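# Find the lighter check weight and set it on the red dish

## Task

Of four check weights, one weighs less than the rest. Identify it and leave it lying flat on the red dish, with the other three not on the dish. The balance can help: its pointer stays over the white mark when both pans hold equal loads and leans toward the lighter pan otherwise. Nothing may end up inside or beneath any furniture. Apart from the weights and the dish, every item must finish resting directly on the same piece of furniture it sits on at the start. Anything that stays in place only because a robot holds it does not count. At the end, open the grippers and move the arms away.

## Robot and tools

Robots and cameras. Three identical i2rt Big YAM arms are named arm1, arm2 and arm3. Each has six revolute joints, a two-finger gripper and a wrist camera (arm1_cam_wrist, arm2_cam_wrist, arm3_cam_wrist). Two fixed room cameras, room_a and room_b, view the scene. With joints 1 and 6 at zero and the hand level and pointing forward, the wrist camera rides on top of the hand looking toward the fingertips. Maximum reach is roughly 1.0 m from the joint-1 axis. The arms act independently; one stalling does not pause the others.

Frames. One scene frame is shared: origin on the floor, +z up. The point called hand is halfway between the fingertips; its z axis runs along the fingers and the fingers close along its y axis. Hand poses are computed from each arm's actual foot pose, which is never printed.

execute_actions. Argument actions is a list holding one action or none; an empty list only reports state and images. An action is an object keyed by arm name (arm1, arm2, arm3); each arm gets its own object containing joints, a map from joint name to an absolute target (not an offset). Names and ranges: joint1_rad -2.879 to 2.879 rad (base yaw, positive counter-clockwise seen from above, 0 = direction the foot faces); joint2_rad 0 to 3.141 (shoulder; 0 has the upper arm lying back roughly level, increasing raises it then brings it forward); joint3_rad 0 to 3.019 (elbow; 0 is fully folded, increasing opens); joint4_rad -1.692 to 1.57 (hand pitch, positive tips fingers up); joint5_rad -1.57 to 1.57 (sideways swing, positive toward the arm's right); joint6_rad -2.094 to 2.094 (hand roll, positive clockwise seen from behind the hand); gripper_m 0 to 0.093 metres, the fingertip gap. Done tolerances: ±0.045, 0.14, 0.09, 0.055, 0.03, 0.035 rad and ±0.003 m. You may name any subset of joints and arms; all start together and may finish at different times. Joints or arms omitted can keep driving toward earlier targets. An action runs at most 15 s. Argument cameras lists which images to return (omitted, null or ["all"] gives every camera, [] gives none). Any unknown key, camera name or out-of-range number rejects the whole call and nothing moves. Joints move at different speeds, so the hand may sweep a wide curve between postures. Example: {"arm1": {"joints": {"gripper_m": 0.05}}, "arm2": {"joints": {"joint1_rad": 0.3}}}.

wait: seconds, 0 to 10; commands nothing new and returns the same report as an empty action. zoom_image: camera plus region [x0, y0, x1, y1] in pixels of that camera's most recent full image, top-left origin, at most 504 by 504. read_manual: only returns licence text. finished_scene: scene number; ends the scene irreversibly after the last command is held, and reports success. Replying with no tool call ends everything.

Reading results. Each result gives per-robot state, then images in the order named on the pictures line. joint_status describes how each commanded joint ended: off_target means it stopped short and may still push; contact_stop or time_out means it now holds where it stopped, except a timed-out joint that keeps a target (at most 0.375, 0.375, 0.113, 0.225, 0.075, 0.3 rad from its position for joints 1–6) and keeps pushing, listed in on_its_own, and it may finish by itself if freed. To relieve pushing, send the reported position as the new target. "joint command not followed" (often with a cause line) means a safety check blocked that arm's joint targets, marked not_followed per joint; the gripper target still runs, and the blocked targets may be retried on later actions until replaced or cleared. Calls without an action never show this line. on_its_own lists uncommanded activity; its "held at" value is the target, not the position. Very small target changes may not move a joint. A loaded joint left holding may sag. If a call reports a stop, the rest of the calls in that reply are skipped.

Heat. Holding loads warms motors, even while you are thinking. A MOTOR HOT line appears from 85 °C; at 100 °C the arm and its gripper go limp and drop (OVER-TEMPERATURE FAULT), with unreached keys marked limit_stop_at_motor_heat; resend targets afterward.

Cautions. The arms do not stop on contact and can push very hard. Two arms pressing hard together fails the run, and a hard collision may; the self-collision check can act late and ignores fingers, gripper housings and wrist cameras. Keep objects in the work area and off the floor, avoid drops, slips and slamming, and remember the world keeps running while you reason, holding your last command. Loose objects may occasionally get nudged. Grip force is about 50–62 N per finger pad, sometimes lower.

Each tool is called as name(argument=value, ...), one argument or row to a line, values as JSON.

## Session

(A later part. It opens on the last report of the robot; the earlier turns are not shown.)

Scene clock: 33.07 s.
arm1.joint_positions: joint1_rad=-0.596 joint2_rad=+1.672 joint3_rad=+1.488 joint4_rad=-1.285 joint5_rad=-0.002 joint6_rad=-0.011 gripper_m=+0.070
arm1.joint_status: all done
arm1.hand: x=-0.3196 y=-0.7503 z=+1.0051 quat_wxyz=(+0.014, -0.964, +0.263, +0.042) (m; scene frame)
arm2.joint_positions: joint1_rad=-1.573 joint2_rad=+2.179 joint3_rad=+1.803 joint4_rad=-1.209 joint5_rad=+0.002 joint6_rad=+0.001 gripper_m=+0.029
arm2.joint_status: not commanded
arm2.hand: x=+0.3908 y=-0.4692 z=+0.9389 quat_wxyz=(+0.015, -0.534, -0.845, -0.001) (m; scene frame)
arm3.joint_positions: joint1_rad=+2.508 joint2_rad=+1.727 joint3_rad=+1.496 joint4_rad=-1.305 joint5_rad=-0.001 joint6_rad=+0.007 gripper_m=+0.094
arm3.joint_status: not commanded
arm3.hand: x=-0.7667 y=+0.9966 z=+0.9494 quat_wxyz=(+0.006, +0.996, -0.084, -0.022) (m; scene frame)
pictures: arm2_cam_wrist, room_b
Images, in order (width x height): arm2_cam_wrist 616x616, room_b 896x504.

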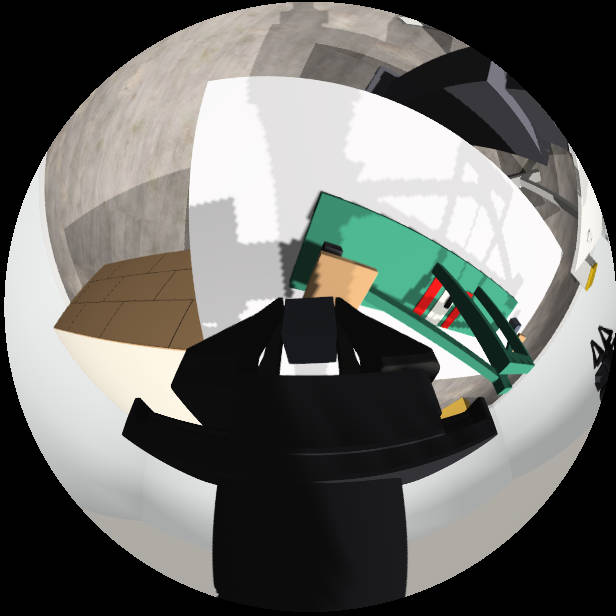

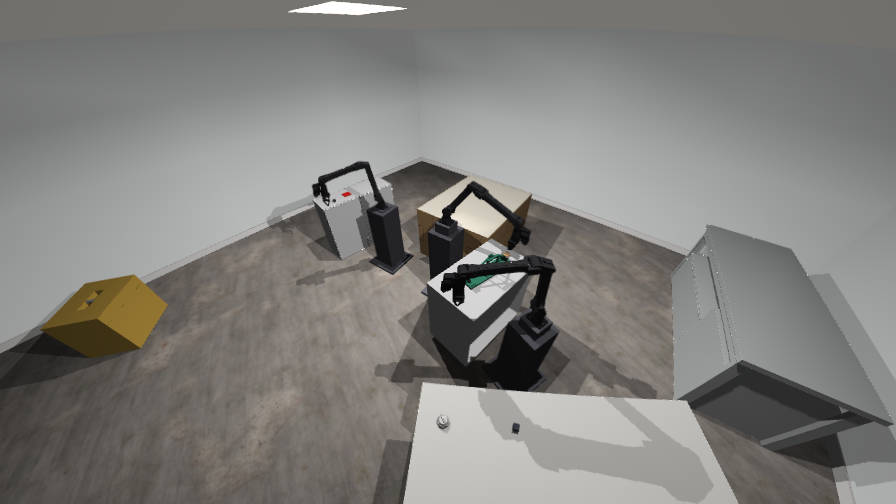

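execute_actions(
  actions=[
    {"arm1":{"joints":{"joint1_rad":0.64,"joint2_rad":2.2,"joint3_rad":1.8,"joint4_rad":-1.2,"gripper_m":0.09}},"arm2":{"joints":{"joint1_rad":-1.61,"joint2_rad":2.28,"joint3_rad":1.88,"joint4_rad":-1.17}}},
  ],
  cameras=["arm1_cam_wrist","arm2_cam_wrist"],
)

Scene clock: 36.63 s.
arm1.joint_positions: joint1_rad=+0.634 joint2_rad=+2.218 joint3_rad=+1.775 joint4_rad=-1.200 joint5_rad=-0.002 joint6_rad=-0.011 gripper_m=+0.090
arm1.joint_status: all done
arm1.hand: x=-0.3532 y=-1.4242 z=+0.8021 quat_wxyz=(+0.008, -0.939, -0.342, -0.041) (m; scene frame)
arm2.joint_positions: joint1_rad=-1.610 joint2_rad=+2.277 joint3_rad=+1.834 joint4_rad=-1.179 joint5_rad=-0.001 joint6_rad=+0.001 gripper_m=+0.029
arm2.joint_status: all done
arm2.hand: x=+0.3716 y=-0.4836 z=+0.8879 quat_wxyz=(+0.029, -0.549, -0.835, -0.013) (m; scene frame)
arm3.joint_positions: joint1_rad=+2.508 joint2_rad=+1.727 joint3_rad=+1.496 joint4_rad=-1.305 joint5_rad=-0.001 joint6_rad=+0.007 gripper_m=+0.094
arm3.joint_status: not commanded
arm3.hand: x=-0.7667 y=+0.9966 z=+0.9494 quat_wxyz=(+0.006, +0.996, -0.084, -0.022) (m; scene frame)
pictures: arm1_cam_wrist, arm2_cam_wrist
Images, in order (width x height): arm1_cam_wrist 616x616, arm2_cam_wrist 616x616.

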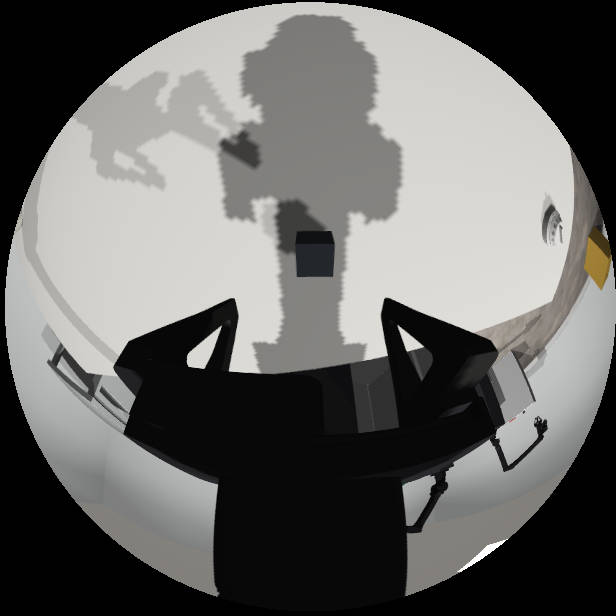

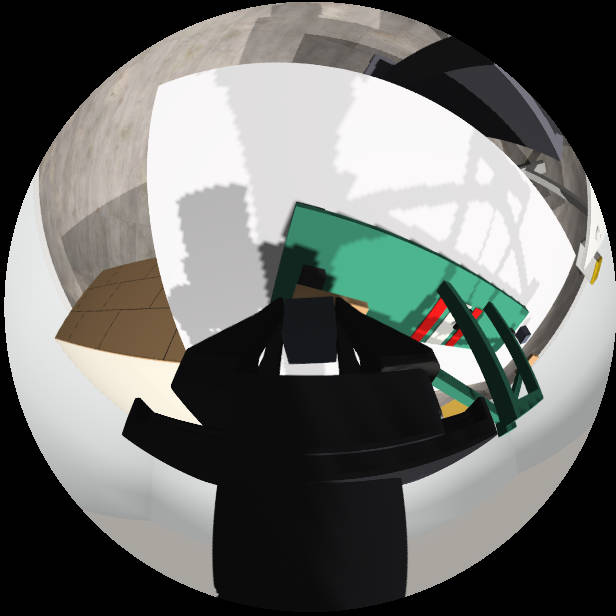

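execute_actions(
  actions=[
    {"arm1":{"joints":{"joint2_rad":2.33,"joint3_rad":1.8,"joint4_rad":-1.08}},"arm2":{"joints":{"joint2_rad":2.3,"joint3_rad":1.8,"joint4_rad":-1.13}}},
  ],
  cameras=["arm1_cam_wrist","arm2_cam_wrist"],
)

execute_actions(
  actions=[
    {"arm1":{"joints":{"gripper_m":0.0}},"arm2":{"joints":{"gripper_m":0.07}}},
  ],
  cameras=["arm1_cam_wrist","arm2_cam_wrist"],
)

Scene clock: 39.53 s.
arm1.joint_positions: joint1_rad=+0.634 joint2_rad=+2.312 joint3_rad=+1.775 joint4_rad=-1.094 joint5_rad=-0.002 joint6_rad=-0.011 gripper_m=+0.090
arm1.joint_status: all done
arm1.hand: x=-0.3596 y=-1.4302 z=+0.7424 quat_wxyz=(+0.006, -0.939, -0.342, -0.035) (m; scene frame)
arm2.joint_positions: joint1_rad=-1.610 joint2_rad=+2.281 joint3_rad=+1.810 joint4_rad=-1.142 joint5_rad=-0.001 joint6_rad=+0.001 gripper_m=+0.029
arm2.joint_status: all done
arm2.hand: x=+0.3707 y=-0.4822 z=+0.8771 quat_wxyz=(+0.026, -0.549, -0.835, -0.010) (m; scene frame)
arm3.joint_positions: joint1_rad=+2.508 joint2_rad=+1.727 joint3_rad=+1.496 joint4_rad=-1.305 joint5_rad=-0.001 joint6_rad=+0.007 gripper_m=+0.094
arm3.joint_status: not commanded
arm3.hand: x=-0.7667 y=+0.9966 z=+0.9494 quat_wxyz=(+0.006, +0.996, -0.084, -0.022) (m; scene frame)
pictures: arm1_cam_wrist, arm2_cam_wrist
Images, in order (width x height): arm1_cam_wrist 616x616, arm2_cam_wrist 616x616.

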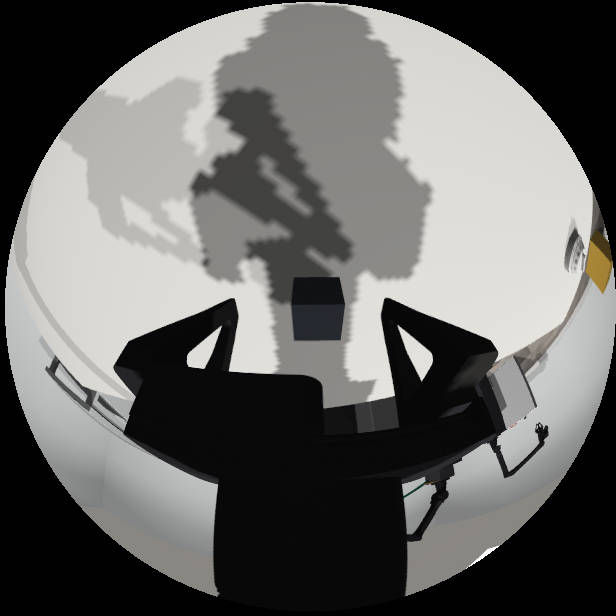

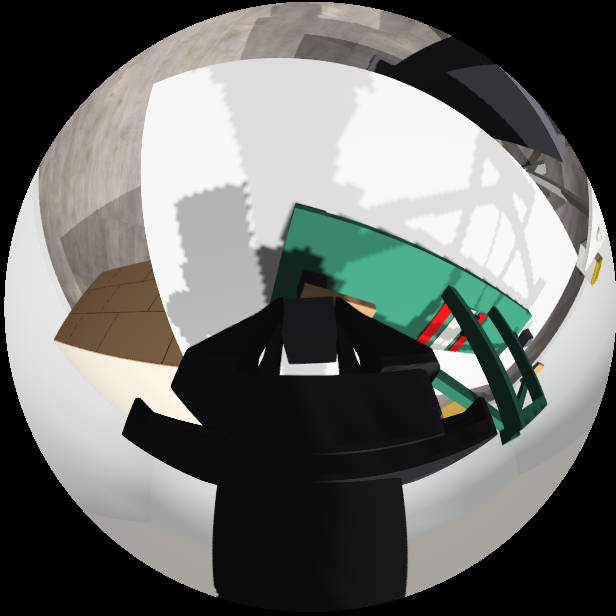

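Scene clock: 40.23 s.
arm1.joint_positions: joint1_rad=+0.634 joint2_rad=+2.312 joint3_rad=+1.775 joint4_rad=-1.093 joint5_rad=-0.001 joint6_rad=-0.010 gripper_m=+0.029
arm1.joint_status: gripper_m off_target (ended at +0.029, target +0.000)
arm1.hand: x=-0.3600 y=-1.4303 z=+0.7423 quat_wxyz=(+0.006, -0.939, -0.341, -0.034) (m; scene frame)
arm2.joint_positions: joint1_rad=-1.610 joint2_rad=+2.281 joint3_rad=+1.810 joint4_rad=-1.142 joint5_rad=-0.001 joint6_rad=+0.001 gripper_m=+0.070
arm2.joint_status: all done
arm2.hand: x=+0.3707 y=-0.4822 z=+0.8771 quat_wxyz=(+0.026, -0.549, -0.835, -0.010) (m; scene frame)
arm3.joint_positions: joint1_rad=+2.508 joint2_rad=+1.727 joint3_rad=+1.496 joint4_rad=-1.305 joint5_rad=-0.001 joint6_rad=+0.007 gripper_m=+0.094
arm3.joint_status: not commanded
arm3.hand: x=-0.7667 y=+0.9966 z=+0.9494 quat_wxyz=(+0.006, +0.996, -0.084, -0.022) (m; scene frame)
pictures: arm1_cam_wrist, arm2_cam_wrist
Images, in order (width x height): arm1_cam_wrist 616x616, arm2_cam_wrist 616x616.

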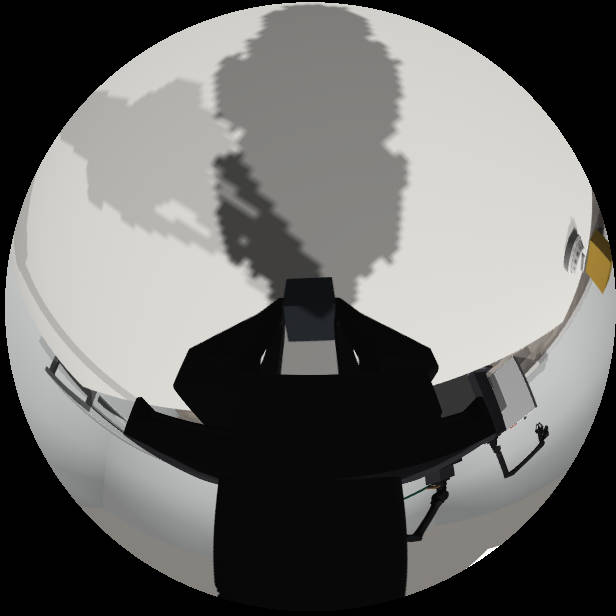

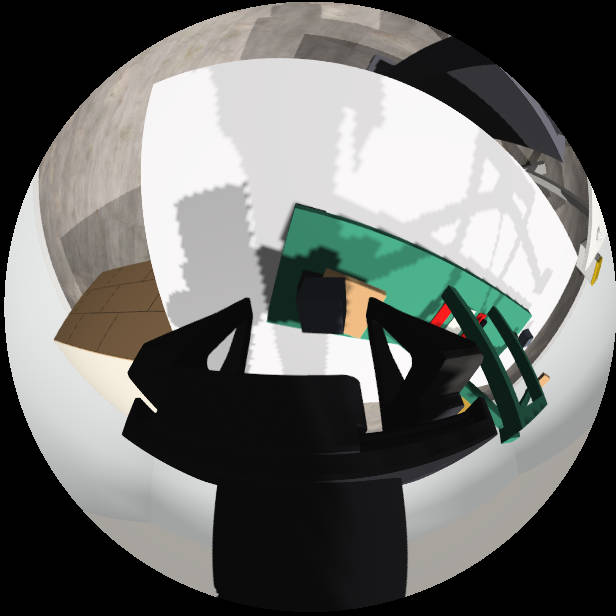

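execute_actions(
  actions=[
    {"arm2":{"joints":{"joint2_rad":1.85,"joint3_rad":1.6,"joint4_rad":-1.35,"joint1_rad":-1.75}}},
  ],
  cameras=["arm2_cam_wrist","room_b"],
)

Scene clock: 42.83 s.
arm1.joint_positions: joint1_rad=+0.634 joint2_rad=+2.312 joint3_rad=+1.775 joint4_rad=-1.093 joint5_rad=-0.001 joint6_rad=-0.010 gripper_m=+0.029
arm1.joint_status: not commanded
arm1.hand: x=-0.3600 y=-1.4303 z=+0.7423 quat_wxyz=(+0.006, -0.939, -0.341, -0.034) (m; scene frame)
arm2.joint_positions: joint1_rad=-1.751 joint2_rad=+1.839 joint3_rad=+1.598 joint4_rad=-1.336 joint5_rad=+0.001 joint6_rad=+0.001 gripper_m=+0.070
arm2.joint_status: all done
arm2.hand: x=+0.2622 y=-0.4239 z=+1.0655 quat_wxyz=(+0.011, -0.607, -0.795, +0.000) (m; scene frame)
arm3.joint_positions: joint1_rad=+2.508 joint2_rad=+1.727 joint3_rad=+1.496 joint4_rad=-1.305 joint5_rad=-0.001 joint6_rad=+0.007 gripper_m=+0.094
arm3.joint_status: not commanded
arm3.hand: x=-0.7667 y=+0.9966 z=+0.9494 quat_wxyz=(+0.006, +0.996, -0.084, -0.022) (m; scene frame)
pictures: arm2_cam_wrist, room_b
Images, in order (width x height): arm2_cam_wrist 616x616, room_b 896x504.

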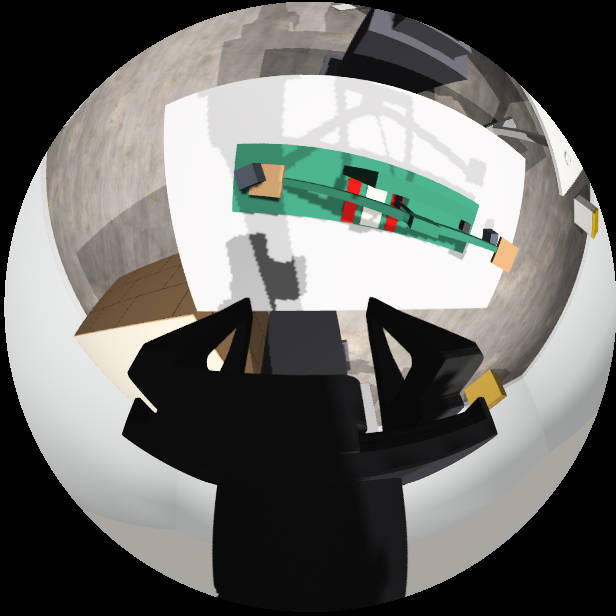

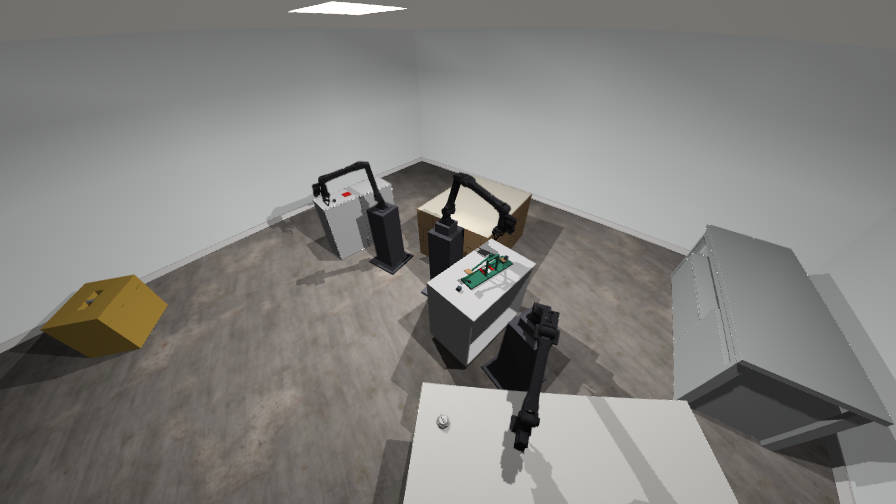

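execute_actions(
  actions=[
    {"arm1":{"joints":{"joint2_rad":1.7,"joint3_rad":1.5,"joint4_rad":-1.3}},"arm2":{"joints":{"joint1_rad":-1.0}}},
  ],
  cameras=[],
)

execute_actions(
  actions=[
    {"arm1":{"joints":{"joint1_rad":-1.32}}},
  ],
  cameras=[],
)

execute_actions(
  actions=[
    {"arm1":{"joints":{"joint2_rad":1.93,"joint3_rad":1.57,"joint4_rad":-1.22}}},
  ],
  cameras=["arm1_cam_wrist","room_b"],
)

Scene clock: 46.50 s.
arm1.joint_positions: joint1_rad=+0.634 joint2_rad=+1.687 joint3_rad=+1.487 joint4_rad=-1.288 joint5_rad=-0.001 joint6_rad=-0.010 gripper_m=+0.029
arm1.joint_status: all done
arm1.hand: x=-0.2758 y=-1.3580 z=+0.9981 quat_wxyz=(-0.017, -0.939, -0.341, +0.032) (m; scene frame)
arm2.joint_positions: joint1_rad=-1.000 joint2_rad=+1.839 joint3_rad=+1.598 joint4_rad=-1.336 joint5_rad=-0.002 joint6_rad=+0.001 gripper_m=+0.070
arm2.joint_status: all done
arm2.hand: x=+0.5894 y=-0.1786 z=+1.0619 quat_wxyz=(+0.011, -0.273, -0.962, -0.003) (m; scene frame)
arm3.joint_positions: joint1_rad=+2.508 joint2_rad=+1.727 joint3_rad=+1.496 joint4_rad=-1.305 joint5_rad=-0.001 joint6_rad=+0.007 gripper_m=+0.094
arm3.joint_status: not commanded
arm3.hand: x=-0.7667 y=+0.9966 z=+0.9494 quat_wxyz=(+0.006, +0.996, -0.084, -0.022) (m; scene frame)
pictures: none
No camera images: the call's "cameras" was empty. Leave "cameras" out to get every camera's image.

Scene clock: 48.70 s.
arm1.joint_positions: joint1_rad=-1.326 joint2_rad=+1.694 joint3_rad=+1.487 joint4_rad=-1.288 joint5_rad=+0.002 joint6_rad=-0.010 gripper_m=+0.029
arm1.joint_status: all done
arm1.hand: x=-0.0209 y=-0.5185 z=+0.9967 quat_wxyz=(+0.027, -0.806, +0.590, +0.023) (m; scene frame)
arm2.joint_positions: joint1_rad=-1.000 joint2_rad=+1.839 joint3_rad=+1.598 joint4_rad=-1.336 joint5_rad=-0.002 joint6_rad=+0.001 gripper_m=+0.070
arm2.joint_status: not commanded
arm2.hand: x=+0.5894 y=-0.1786 z=+1.0619 quat_wxyz=(+0.011, -0.273, -0.962, -0.003) (m; scene frame)
arm3.joint_positions: joint1_rad=+2.508 joint2_rad=+1.727 joint3_rad=+1.496 joint4_rad=-1.305 joint5_rad=-0.001 joint6_rad=+0.007 gripper_m=+0.094
arm3.joint_status: not commanded
arm3.hand: x=-0.7667 y=+0.9966 z=+0.9494 quat_wxyz=(+0.006, +0.996, -0.084, -0.022) (m; scene frame)
pictures: none
No camera images: the call's "cameras" was empty. Leave "cameras" out to get every camera's image.

Scene clock: 49.83 s.
arm1.joint_positions: joint1_rad=-1.324 joint2_rad=+1.940 joint3_rad=+1.537 joint4_rad=-1.228 joint5_rad=-0.002 joint6_rad=-0.010 gripper_m=+0.029
arm1.joint_status: all done
arm1.hand: x=-0.0303 y=-0.4903 z=+0.8863 quat_wxyz=(-0.015, -0.807, +0.590, -0.030) (m; scene frame)
arm2.joint_positions: joint1_rad=-1.000 joint2_rad=+1.839 joint3_rad=+1.598 joint4_rad=-1.336 joint5_rad=-0.002 joint6_rad=+0.001 gripper_m=+0.070
arm2.joint_status: not commanded
arm2.hand: x=+0.5894 y=-0.1786 z=+1.0619 quat_wxyz=(+0.011, -0.273, -0.962, -0.003) (m; scene frame)
arm3.joint_positions: joint1_rad=+2.508 joint2_rad=+1.727 joint3_rad=+1.496 joint4_rad=-1.305 joint5_rad=-0.001 joint6_rad=+0.007 gripper_m=+0.094
arm3.joint_status: not commanded
arm3.hand: x=-0.7667 y=+0.9966 z=+0.9494 quat_wxyz=(+0.006, +0.996, -0.084, -0.022) (m; scene frame)
pictures: arm1_cam_wrist, room_b
Images, in order (width x height): arm1_cam_wrist 616x616, room_b 896x504.

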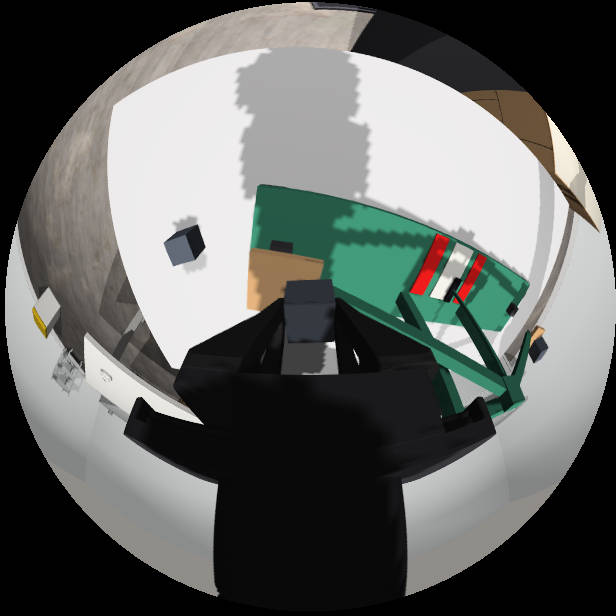

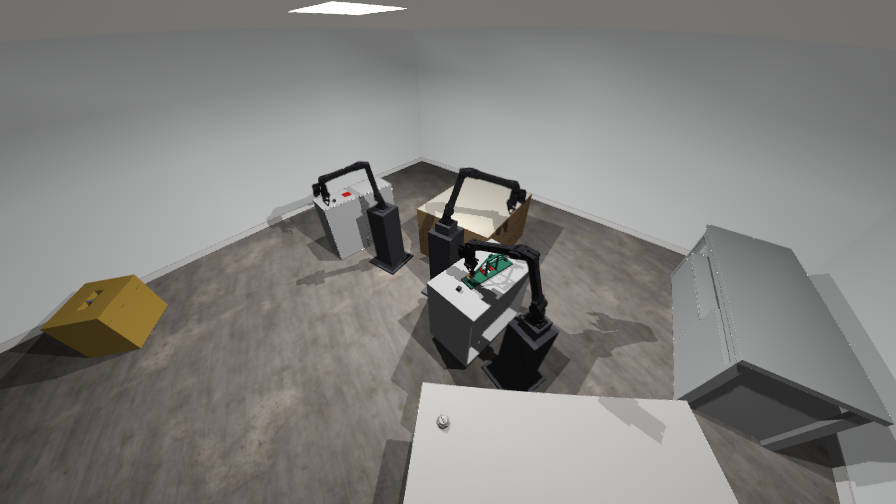

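execute_actions(
  actions=[
    {"arm1":{"joints":{"joint1_rad":-1.29,"joint2_rad":1.99,"joint3_rad":1.62,"joint4_rad":-1.22}}},
  ],
  cameras=["arm1_cam_wrist"],
)

Scene clock: 51.20 s.
arm1.joint_positions: joint1_rad=-1.295 joint2_rad=+1.954 joint3_rad=+1.568 joint4_rad=-1.227 joint5_rad=+0.003 joint6_rad=-0.010 gripper_m=+0.029
arm1.joint_status: all done
arm1.hand: x=-0.0484 y=-0.4840 z=+0.8892 quat_wxyz=(-0.008, -0.816, +0.578, -0.024) (m; scene frame)
arm2.joint_positions: joint1_rad=-1.000 joint2_rad=+1.839 joint3_rad=+1.598 joint4_rad=-1.336 joint5_rad=-0.002 joint6_rad=+0.001 gripper_m=+0.070
arm2.joint_status: not commanded
arm2.hand: x=+0.5894 y=-0.1786 z=+1.0619 quat_wxyz=(+0.011, -0.273, -0.962, -0.003) (m; scene frame)
arm3.joint_positions: joint1_rad=+2.508 joint2_rad=+1.727 joint3_rad=+1.496 joint4_rad=-1.305 joint5_rad=-0.001 joint6_rad=+0.007 gripper_m=+0.094
arm3.joint_status: not commanded
arm3.hand: x=-0.7667 y=+0.9966 z=+0.9494 quat_wxyz=(+0.006, +0.996, -0.084, -0.022) (m; scene frame)
pictures: arm1_cam_wrist
Images, in order (width x height): arm1_cam_wrist 616x616.

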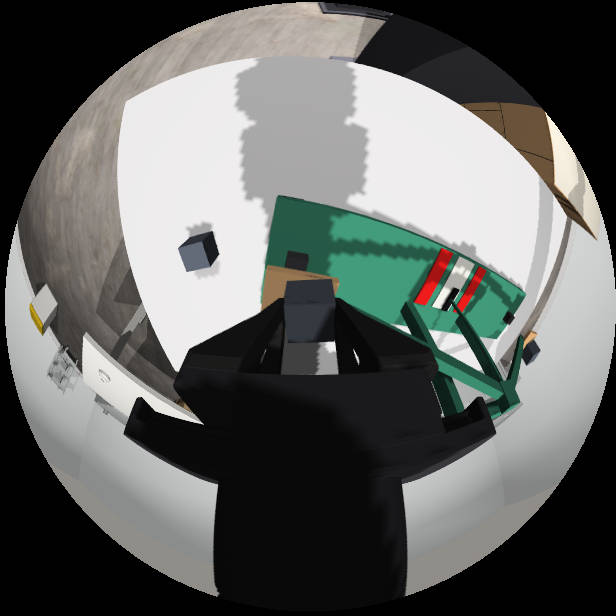

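Lower to about level height and release.

execute_actions(
  actions=[
    {"arm1":{"joints":{"joint2_rad":2.0,"joint3_rad":1.58,"joint4_rad":-1.17}}},
  ],
  cameras=[],
)

execute_actions(
  actions=[
    {"arm1":{"joints":{"gripper_m":0.06}}},
  ],
  cameras=["arm1_cam_wrist"],
)

execute_actions(
  actions=[
    {"arm1":{"joints":{"joint2_rad":1.75,"joint3_rad":1.45,"joint4_rad":-1.25}}},
  ],
  cameras=[],
)

wait(
  seconds=3,
)

Scene clock: 56.93 s.
arm1.joint_positions: joint1_rad=-1.295 joint2_rad=+1.967 joint3_rad=+1.568 joint4_rad=-1.194 joint5_rad=+0.004 joint6_rad=-0.010 gripper_m=+0.029
arm1.joint_status: all done
arm1.hand: x=-0.0505 y=-0.4769 z=+0.8819 quat_wxyz=(-0.001, -0.816, +0.578, -0.016) (m; scene frame)
arm2.joint_positions: joint1_rad=-1.000 joint2_rad=+1.839 joint3_rad=+1.598 joint4_rad=-1.336 joint5_rad=-0.002 joint6_rad=+0.001 gripper_m=+0.070
arm2.joint_status: not commanded
arm2.hand: x=+0.5894 y=-0.1786 z=+1.0619 quat_wxyz=(+0.011, -0.273, -0.962, -0.003) (m; scene frame)
arm3.joint_positions: joint1_rad=+2.508 joint2_rad=+1.727 joint3_rad=+1.496 joint4_rad=-1.305 joint5_rad=-0.001 joint6_rad=+0.007 gripper_m=+0.094
arm3.joint_status: not commanded
arm3.hand: x=-0.7667 y=+0.9966 z=+0.9494 quat_wxyz=(+0.006, +0.996, -0.084, -0.022) (m; scene frame)
pictures: none
No camera images: the call's "cameras" was empty. Leave "cameras" out to get every camera's image.

Scene clock: 57.57 s.
arm1.joint_positions: joint1_rad=-1.295 joint2_rad=+1.967 joint3_rad=+1.568 joint4_rad=-1.186 joint5_rad=+0.003 joint6_rad=-0.010 gripper_m=+0.060
arm1.joint_status: all done
arm1.hand: x=-0.0516 y=-0.4752 z=+0.8819 quat_wxyz=(+0.001, -0.816, +0.578, -0.012) (m; scene frame)
arm2.joint_positions: joint1_rad=-1.000 joint2_rad=+1.839 joint3_rad=+1.598 joint4_rad=-1.336 joint5_rad=-0.002 joint6_rad=+0.001 gripper_m=+0.070
arm2.joint_status: not commanded
arm2.hand: x=+0.5894 y=-0.1786 z=+1.0619 quat_wxyz=(+0.011, -0.273, -0.962, -0.003) (m; scene frame)
arm3.joint_positions: joint1_rad=+2.508 joint2_rad=+1.727 joint3_rad=+1.496 joint4_rad=-1.305 joint5_rad=-0.001 joint6_rad=+0.007 gripper_m=+0.094
arm3.joint_status: not commanded
arm3.hand: x=-0.7667 y=+0.9966 z=+0.9494 quat_wxyz=(+0.006, +0.996, -0.084, -0.022) (m; scene frame)
pictures: arm1_cam_wrist
Images, in order (width x height): arm1_cam_wrist 616x616.

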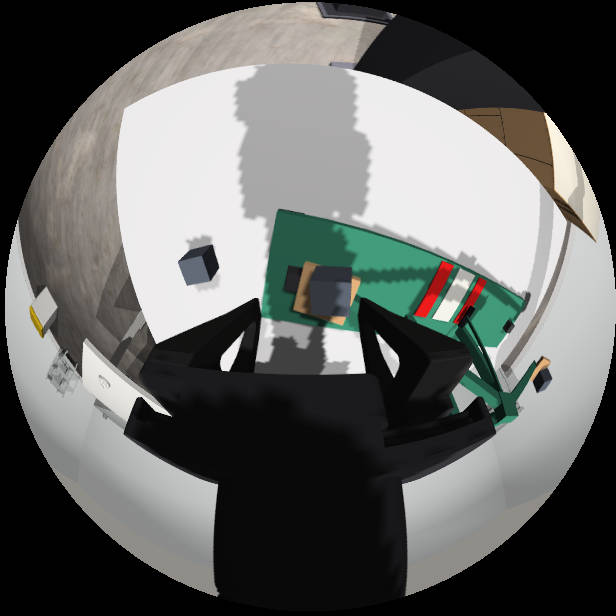

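Scene clock: 58.80 s.
arm1.joint_positions: joint1_rad=-1.295 joint2_rad=+1.728 joint3_rad=+1.440 joint4_rad=-1.240 joint5_rad=+0.003 joint6_rad=-0.010 gripper_m=+0.060
arm1.joint_status: all done
arm1.hand: x=-0.0353 y=-0.5265 z=+0.9627 quat_wxyz=(+0.017, -0.816, +0.578, +0.011) (m; scene frame)
arm2.joint_positions: joint1_rad=-1.000 joint2_rad=+1.839 joint3_rad=+1.598 joint4_rad=-1.336 joint5_rad=-0.002 joint6_rad=+0.001 gripper_m=+0.070
arm2.joint_status: not commanded
arm2.hand: x=+0.5894 y=-0.1786 z=+1.0619 quat_wxyz=(+0.011, -0.273, -0.962, -0.003) (m; scene frame)
arm3.joint_positions: joint1_rad=+2.508 joint2_rad=+1.727 joint3_rad=+1.496 joint4_rad=-1.305 joint5_rad=-0.001 joint6_rad=+0.007 gripper_m=+0.094
arm3.joint_status: not commanded
arm3.hand: x=-0.7667 y=+0.9966 z=+0.9494 quat_wxyz=(+0.006, +0.996, -0.084, -0.022) (m; scene frame)
pictures: none
No camera images: the call's "cameras" was empty. Leave "cameras" out to get every camera's image.

Scene clock: 61.80 s.
arm1.joint_positions: joint1_rad=-1.295 joint2_rad=+1.728 joint3_rad=+1.440 joint4_rad=-1.240 joint5_rad=+0.003 joint6_rad=-0.010 gripper_m=+0.060
arm1.joint_status: all done
arm1.hand: x=-0.0353 y=-0.5265 z=+0.9627 quat_wxyz=(+0.017, -0.816, +0.578, +0.011) (m; scene frame)
arm2.joint_positions: joint1_rad=-1.000 joint2_rad=+1.839 joint3_rad=+1.598 joint4_rad=-1.336 joint5_rad=-0.002 joint6_rad=+0.001 gripper_m=+0.070
arm2.joint_status: not commanded
arm2.hand: x=+0.5894 y=-0.1786 z=+1.0619 quat_wxyz=(+0.011, -0.273, -0.962, -0.003) (m; scene frame)
arm3.joint_positions: joint1_rad=+2.508 joint2_rad=+1.727 joint3_rad=+1.496 joint4_rad=-1.305 joint5_rad=-0.001 joint6_rad=+0.007 gripper_m=+0.094
arm3.joint_status: not commanded
arm3.hand: x=-0.7667 y=+0.9966 z=+0.9494 quat_wxyz=(+0.006, +0.996, -0.084, -0.022) (m; scene frame)
wait: 3.00 s; at rest by 0.27 s
pictures: arm1_cam_wrist, arm2_cam_wrist, arm3_cam_wrist, room_a, room_b
Images, in order (width x height): arm1_cam_wrist 616x616, arm2_cam_wrist 616x616, arm3_cam_wrist 616x616, room_a 896x504, room_b 896x504.

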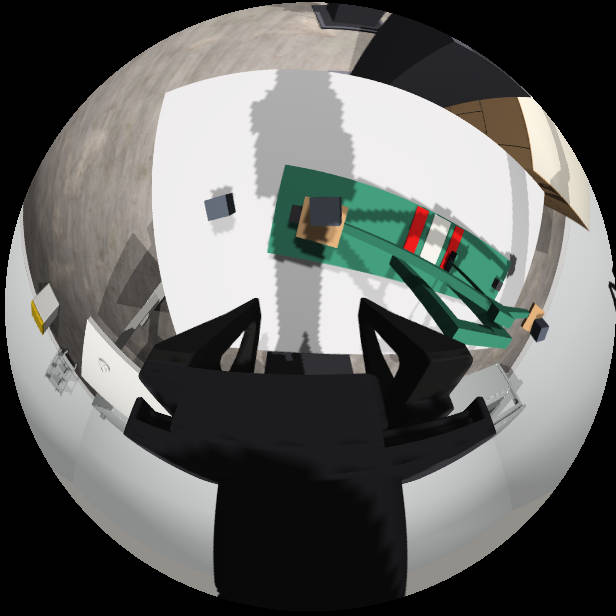

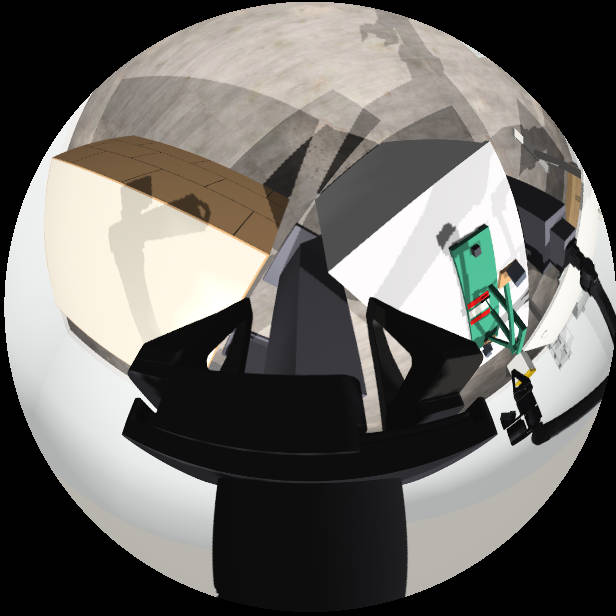

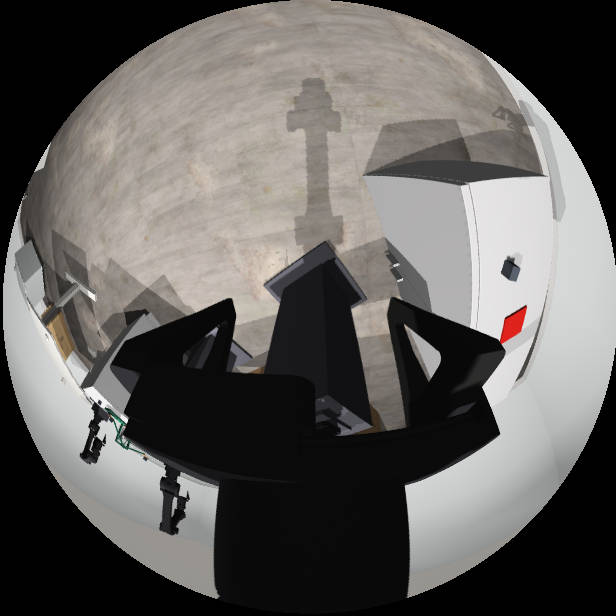

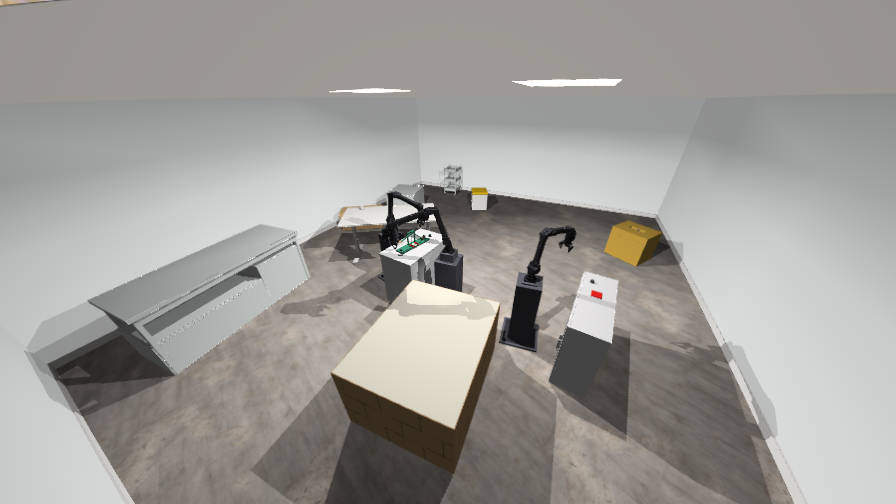

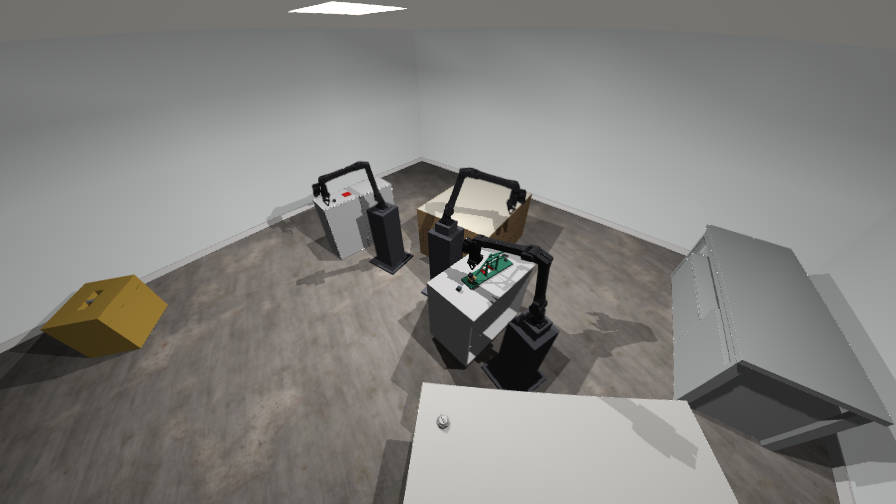

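execute_actions(
  actions=[
    {"arm1":{"joints":{"joint1_rad":-0.5}},"arm2":{"joints":{"joint1_rad":-1.62,"joint2_rad":2.17,"joint3_rad":1.82,"joint4_rad":-1.22,"gripper_m":0.08}},"arm3":{"joints":{"joint1_rad":0.3,"joint2_rad":1.5}}},
  ],
  cameras=["arm2_cam_wrist"],
)

Scene clock: 65.77 s.
arm1.joint_positions: joint1_rad=-0.495 joint2_rad=+1.728 joint3_rad=+1.440 joint4_rad=-1.240 joint5_rad=-0.001 joint6_rad=-0.010 gripper_m=+0.060
arm1.joint_status: all done
arm1.hand: x=-0.3411 y=-0.7984 z=+0.9588 quat_wxyz=(+0.005, -0.977, +0.215, +0.014) (m; scene frame)
arm2.joint_positions: joint1_rad=-1.622 joint2_rad=+2.178 joint3_rad=+1.784 joint4_rad=-1.209 joint5_rad=-0.002 joint6_rad=+0.001 gripper_m=+0.080
arm2.joint_status: all done
arm2.hand: x=+0.3600 y=-0.4749 z=+0.9337 quat_wxyz=(+0.021, -0.554, -0.832, -0.008) (m; scene frame)
arm3.joint_positions: joint1_rad=+0.293 joint2_rad=+1.513 joint3_rad=+1.496 joint4_rad=-1.305 joint5_rad=+0.001 joint6_rad=+0.007 gripper_m=+0.094
arm3.joint_status: all done
arm3.hand: x=+0.1237 y=+1.2669 z=+1.0431 quat_wxyz=(-0.108, +0.369, -0.922, -0.042) (m; scene frame)
pictures: arm2_cam_wrist
Images, in order (width x height): arm2_cam_wrist 616x616.

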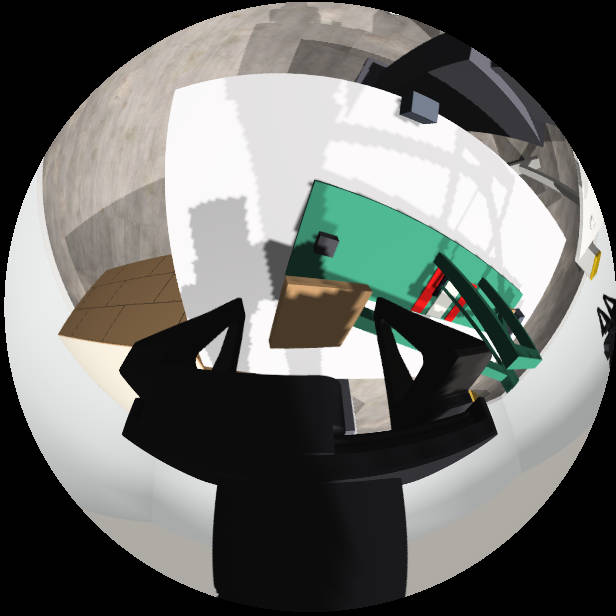

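execute_actions(
  actions=[
    {"arm2":{"joints":{"joint2_rad":1.9,"joint3_rad":1.6,"joint4_rad":-1.3}}},
  ],
  cameras=["arm2_cam_wrist","room_b"],
)

Scene clock: 67.80 s.
arm1.joint_positions: joint1_rad=-0.495 joint2_rad=+1.728 joint3_rad=+1.440 joint4_rad=-1.240 joint5_rad=-0.001 joint6_rad=-0.010 gripper_m=+0.060
arm1.joint_status: not commanded
arm1.hand: x=-0.3411 y=-0.7984 z=+0.9588 quat_wxyz=(+0.005, -0.977, +0.215, +0.014) (m; scene frame)
arm2.joint_positions: joint1_rad=-1.622 joint2_rad=+1.878 joint3_rad=+1.614 joint4_rad=-1.290 joint5_rad=-0.002 joint6_rad=+0.001 gripper_m=+0.080
arm2.joint_status: all done
arm2.hand: x=+0.3368 y=-0.4161 z=+1.0490 quat_wxyz=(+0.001, -0.554, -0.832, +0.006) (m; scene frame)
arm3.joint_positions: joint1_rad=+0.293 joint2_rad=+1.513 joint3_rad=+1.496 joint4_rad=-1.305 joint5_rad=+0.001 joint6_rad=+0.007 gripper_m=+0.094
arm3.joint_status: not commanded
arm3.hand: x=+0.1237 y=+1.2669 z=+1.0431 quat_wxyz=(-0.108, +0.369, -0.922, -0.042) (m; scene frame)
pictures: arm2_cam_wrist, room_b
Images, in order (width x height): arm2_cam_wrist 616x616, room_b 896x504.

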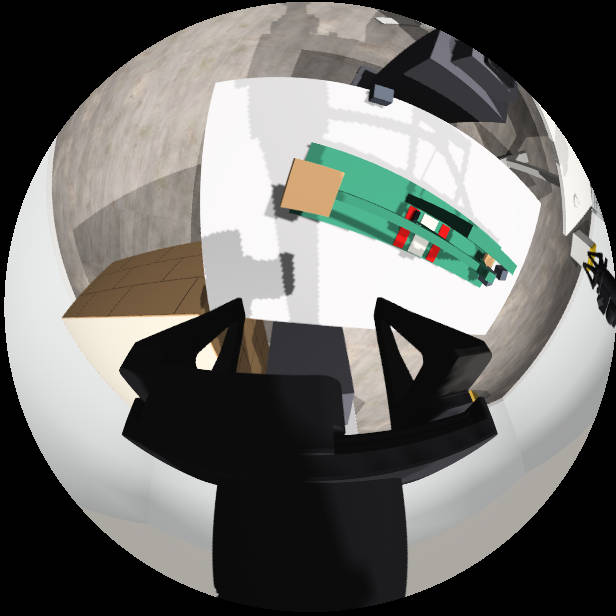

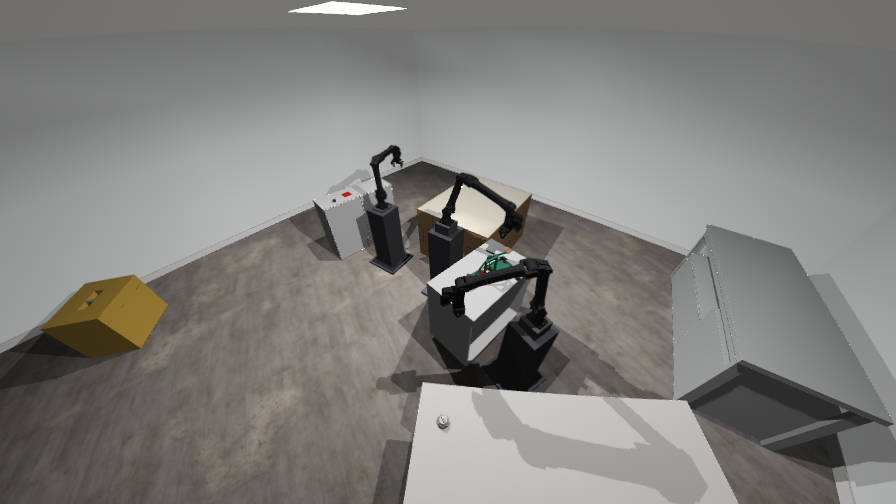

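execute_actions(
  actions=[
    {"arm2":{"joints":{"joint1_rad":-1.74,"joint2_rad":2.6,"joint3_rad":2.5,"joint4_rad":-1.45,"gripper_m":0.09}},"arm1":{"joints":{"joint1_rad":0.3}}},
  ],
  cameras=["arm2_cam_wrist","room_b"],
)

Scene clock: 71.07 s.
arm1.joint_positions: joint1_rad=+0.305 joint2_rad=+1.728 joint3_rad=+1.440 joint4_rad=-1.240 joint5_rad=-0.001 joint6_rad=-0.010 gripper_m=+0.060
arm1.joint_status: all done
arm1.hand: x=-0.3589 y=-1.2072 z=+0.9592 quat_wxyz=(-0.006, -0.983, -0.183, +0.015) (m; scene frame)
arm2.joint_positions: joint1_rad=-1.745 joint2_rad=+2.594 joint3_rad=+2.452 joint4_rad=-1.438 joint5_rad=-0.001 joint6_rad=+0.001 gripper_m=+0.090
arm2.joint_status: all done
arm2.hand: x=+0.3168 y=-0.6139 z=+0.8922 quat_wxyz=(+0.012, -0.604, -0.797, -0.001) (m; scene frame)
arm3.joint_positions: joint1_rad=+0.293 joint2_rad=+1.513 joint3_rad=+1.496 joint4_rad=-1.305 joint5_rad=+0.001 joint6_rad=+0.007 gripper_m=+0.094
arm3.joint_status: not commanded
arm3.hand: x=+0.1237 y=+1.2669 z=+1.0431 quat_wxyz=(-0.108, +0.369, -0.922, -0.042) (m; scene frame)
pictures: arm2_cam_wrist, room_b
Images, in order (width x height): arm2_cam_wrist 616x616, room_b 896x504.

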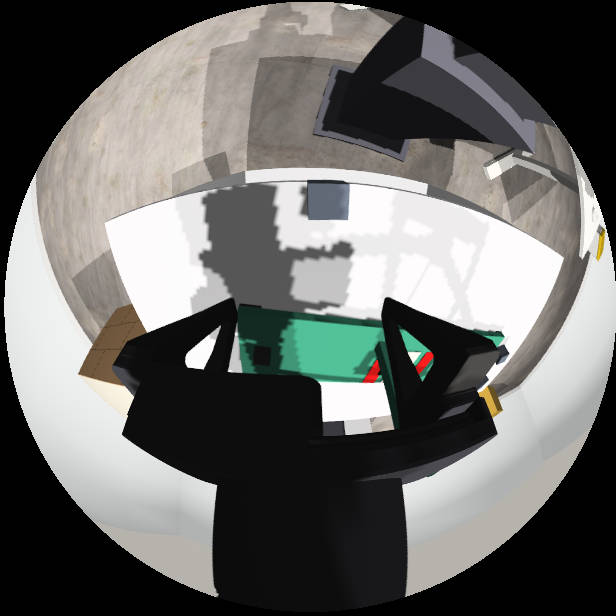

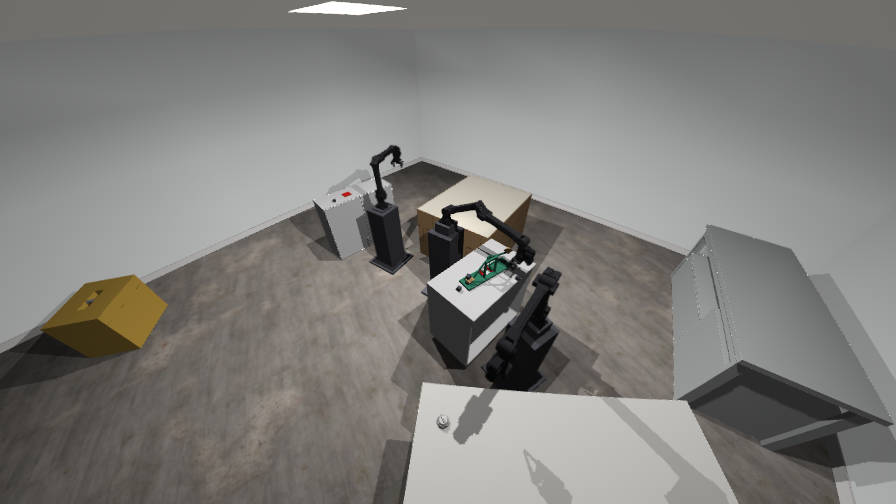

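execute_actions(
  actions=[
    {"arm2":{"joints":{"joint2_rad":1.9,"joint3_rad":1.7,"joint4_rad":-1.3}}},
  ],
  cameras=[],
)

execute_actions(
  actions=[
    {"arm2":{"joints":{"joint1_rad":-0.7}},"arm1":{"joints":{"joint1_rad":-2.09,"joint2_rad":1.5,"joint3_rad":1.05,"joint4_rad":-1.1,"gripper_m":0.09}}},
  ],
  cameras=["arm1_cam_wrist","room_b"],
)

Scene clock: 75.07 s.
arm1.joint_positions: joint1_rad=+0.305 joint2_rad=+1.728 joint3_rad=+1.440 joint4_rad=-1.240 joint5_rad=-0.001 joint6_rad=-0.010 gripper_m=+0.060
arm1.joint_status: not commanded
arm1.hand: x=-0.3589 y=-1.2072 z=+0.9592 quat_wxyz=(-0.006, -0.983, -0.183, +0.015) (m; scene frame)
arm2.joint_positions: joint1_rad=-1.745 joint2_rad=+1.892 joint3_rad=+1.707 joint4_rad=-1.309 joint5_rad=-0.001 joint6_rad=+0.001 gripper_m=+0.090
arm2.joint_status: all done
arm2.hand: x=+0.2775 y=-0.4648 z=+1.0774 quat_wxyz=(-0.023, -0.604, -0.796, +0.025) (m; scene frame)
arm3.joint_positions: joint1_rad=+0.293 joint2_rad=+1.513 joint3_rad=+1.496 joint4_rad=-1.305 joint5_rad=+0.001 joint6_rad=+0.007 gripper_m=+0.094
arm3.joint_status: not commanded
arm3.hand: x=+0.1237 y=+1.2669 z=+1.0431 quat_wxyz=(-0.108, +0.369, -0.922, -0.042) (m; scene frame)
pictures: none
No camera images: the call's "cameras" was empty. Leave "cameras" out to get every camera's image.

Scene clock: 77.30 s.
arm1.joint_positions: joint1_rad=-2.096 joint2_rad=+1.498 joint3_rad=+1.059 joint4_rad=-1.108 joint5_rad=+0.000 joint6_rad=-0.010 gripper_m=+0.090
arm1.joint_status: all done
arm1.hand: x=+0.3221 y=-0.6559 z=+0.9328 quat_wxyz=(+0.016, -0.526, +0.850, +0.002) (m; scene frame)
arm2.joint_positions: joint1_rad=-0.696 joint2_rad=+1.892 joint3_rad=+1.707 joint4_rad=-1.305 joint5_rad=-0.003 joint6_rad=+0.001 gripper_m=+0.090
arm2.joint_status: all done
arm2.hand: x=+0.6982 y=-0.0346 z=+1.0737 quat_wxyz=(-0.032, -0.124, -0.992, +0.002) (m; scene frame)
arm3.joint_positions: joint1_rad=+0.293 joint2_rad=+1.513 joint3_rad=+1.496 joint4_rad=-1.305 joint5_rad=+0.001 joint6_rad=+0.007 gripper_m=+0.094
arm3.joint_status: not commanded
arm3.hand: x=+0.1237 y=+1.2669 z=+1.0431 quat_wxyz=(-0.108, +0.369, -0.922, -0.042) (m; scene frame)
pictures: arm1_cam_wrist, room_b
Images, in order (width x height): arm1_cam_wrist 616x616, room_b 896x504.

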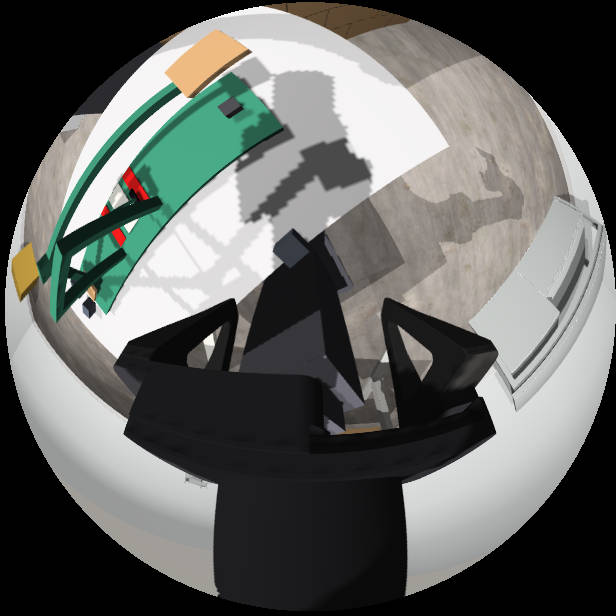

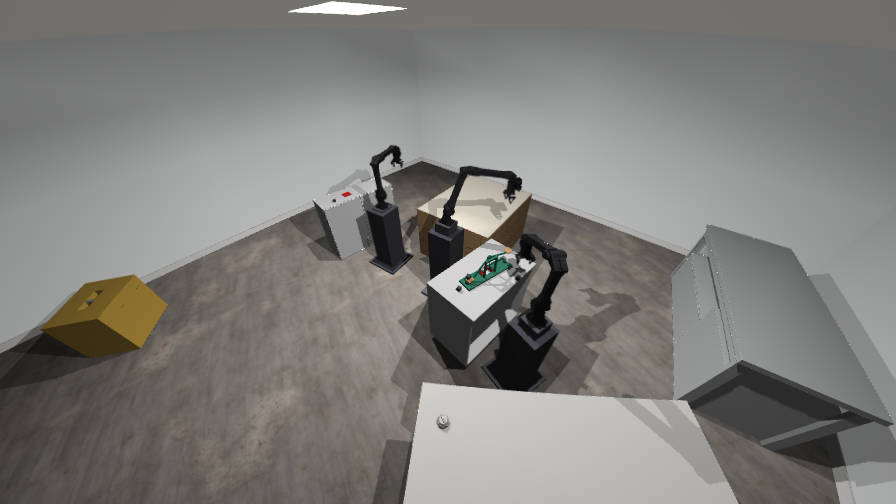

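execute_actions(
  actions=[
    {"arm1":{"joints":{"joint1_rad":-2.05,"joint2_rad":1.63,"joint3_rad":1.0,"joint4_rad":-0.95,"joint6_rad":-0.6}}},
  ],
  cameras=["arm1_cam_wrist","room_b"],
)

Scene clock: 79.97 s.
arm1.joint_positions: joint1_rad=-2.051 joint2_rad=+1.626 joint3_rad=+1.000 joint4_rad=-0.965 joint5_rad=+0.000 joint6_rad=-0.584 gripper_m=+0.090
arm1.joint_status: all done
arm1.hand: x=+0.3070 y=-0.6463 z=+0.8630 quat_wxyz=(-0.006, -0.760, +0.650, -0.009) (m; scene frame)
arm2.joint_positions: joint1_rad=-0.696 joint2_rad=+1.892 joint3_rad=+1.707 joint4_rad=-1.305 joint5_rad=-0.003 joint6_rad=+0.001 gripper_m=+0.090
arm2.joint_status: not commanded
arm2.hand: x=+0.6982 y=-0.0346 z=+1.0737 quat_wxyz=(-0.032, -0.124, -0.992, +0.002) (m; scene frame)
arm3.joint_positions: joint1_rad=+0.293 joint2_rad=+1.513 joint3_rad=+1.496 joint4_rad=-1.305 joint5_rad=+0.001 joint6_rad=+0.007 gripper_m=+0.094
arm3.joint_status: not commanded
arm3.hand: x=+0.1237 y=+1.2669 z=+1.0431 quat_wxyz=(-0.108, +0.369, -0.922, -0.042) (m; scene frame)
pictures: arm1_cam_wrist, room_b
Images, in order (width x height): arm1_cam_wrist 616x616, room_b 896x504.

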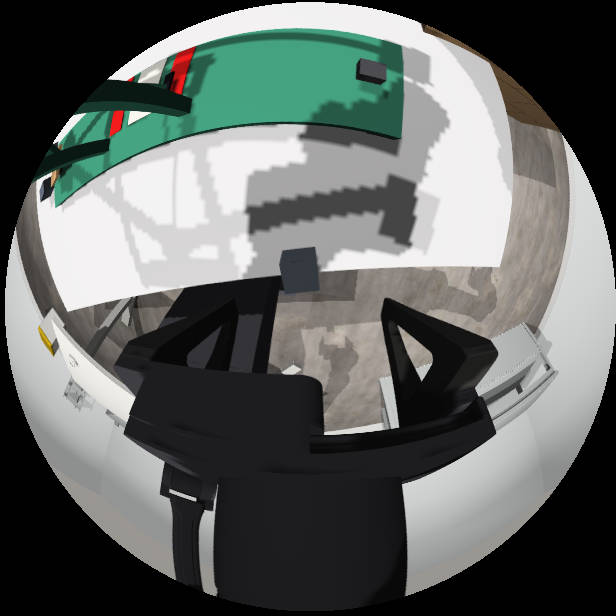

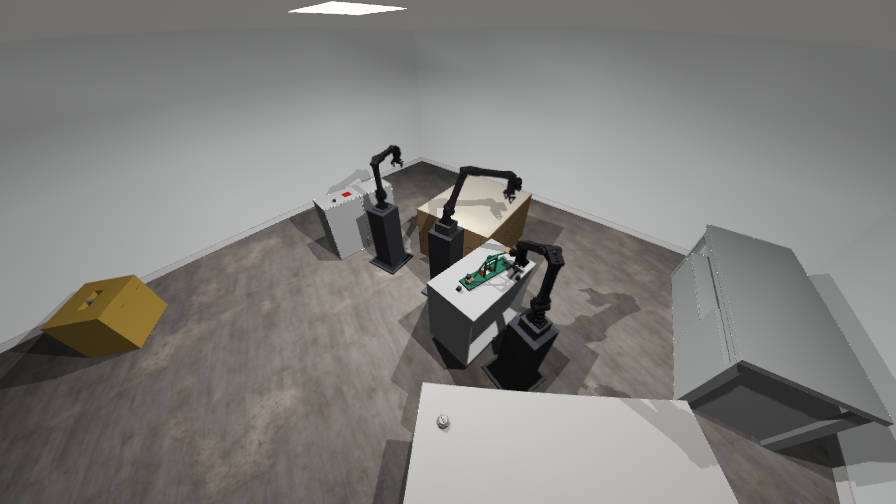

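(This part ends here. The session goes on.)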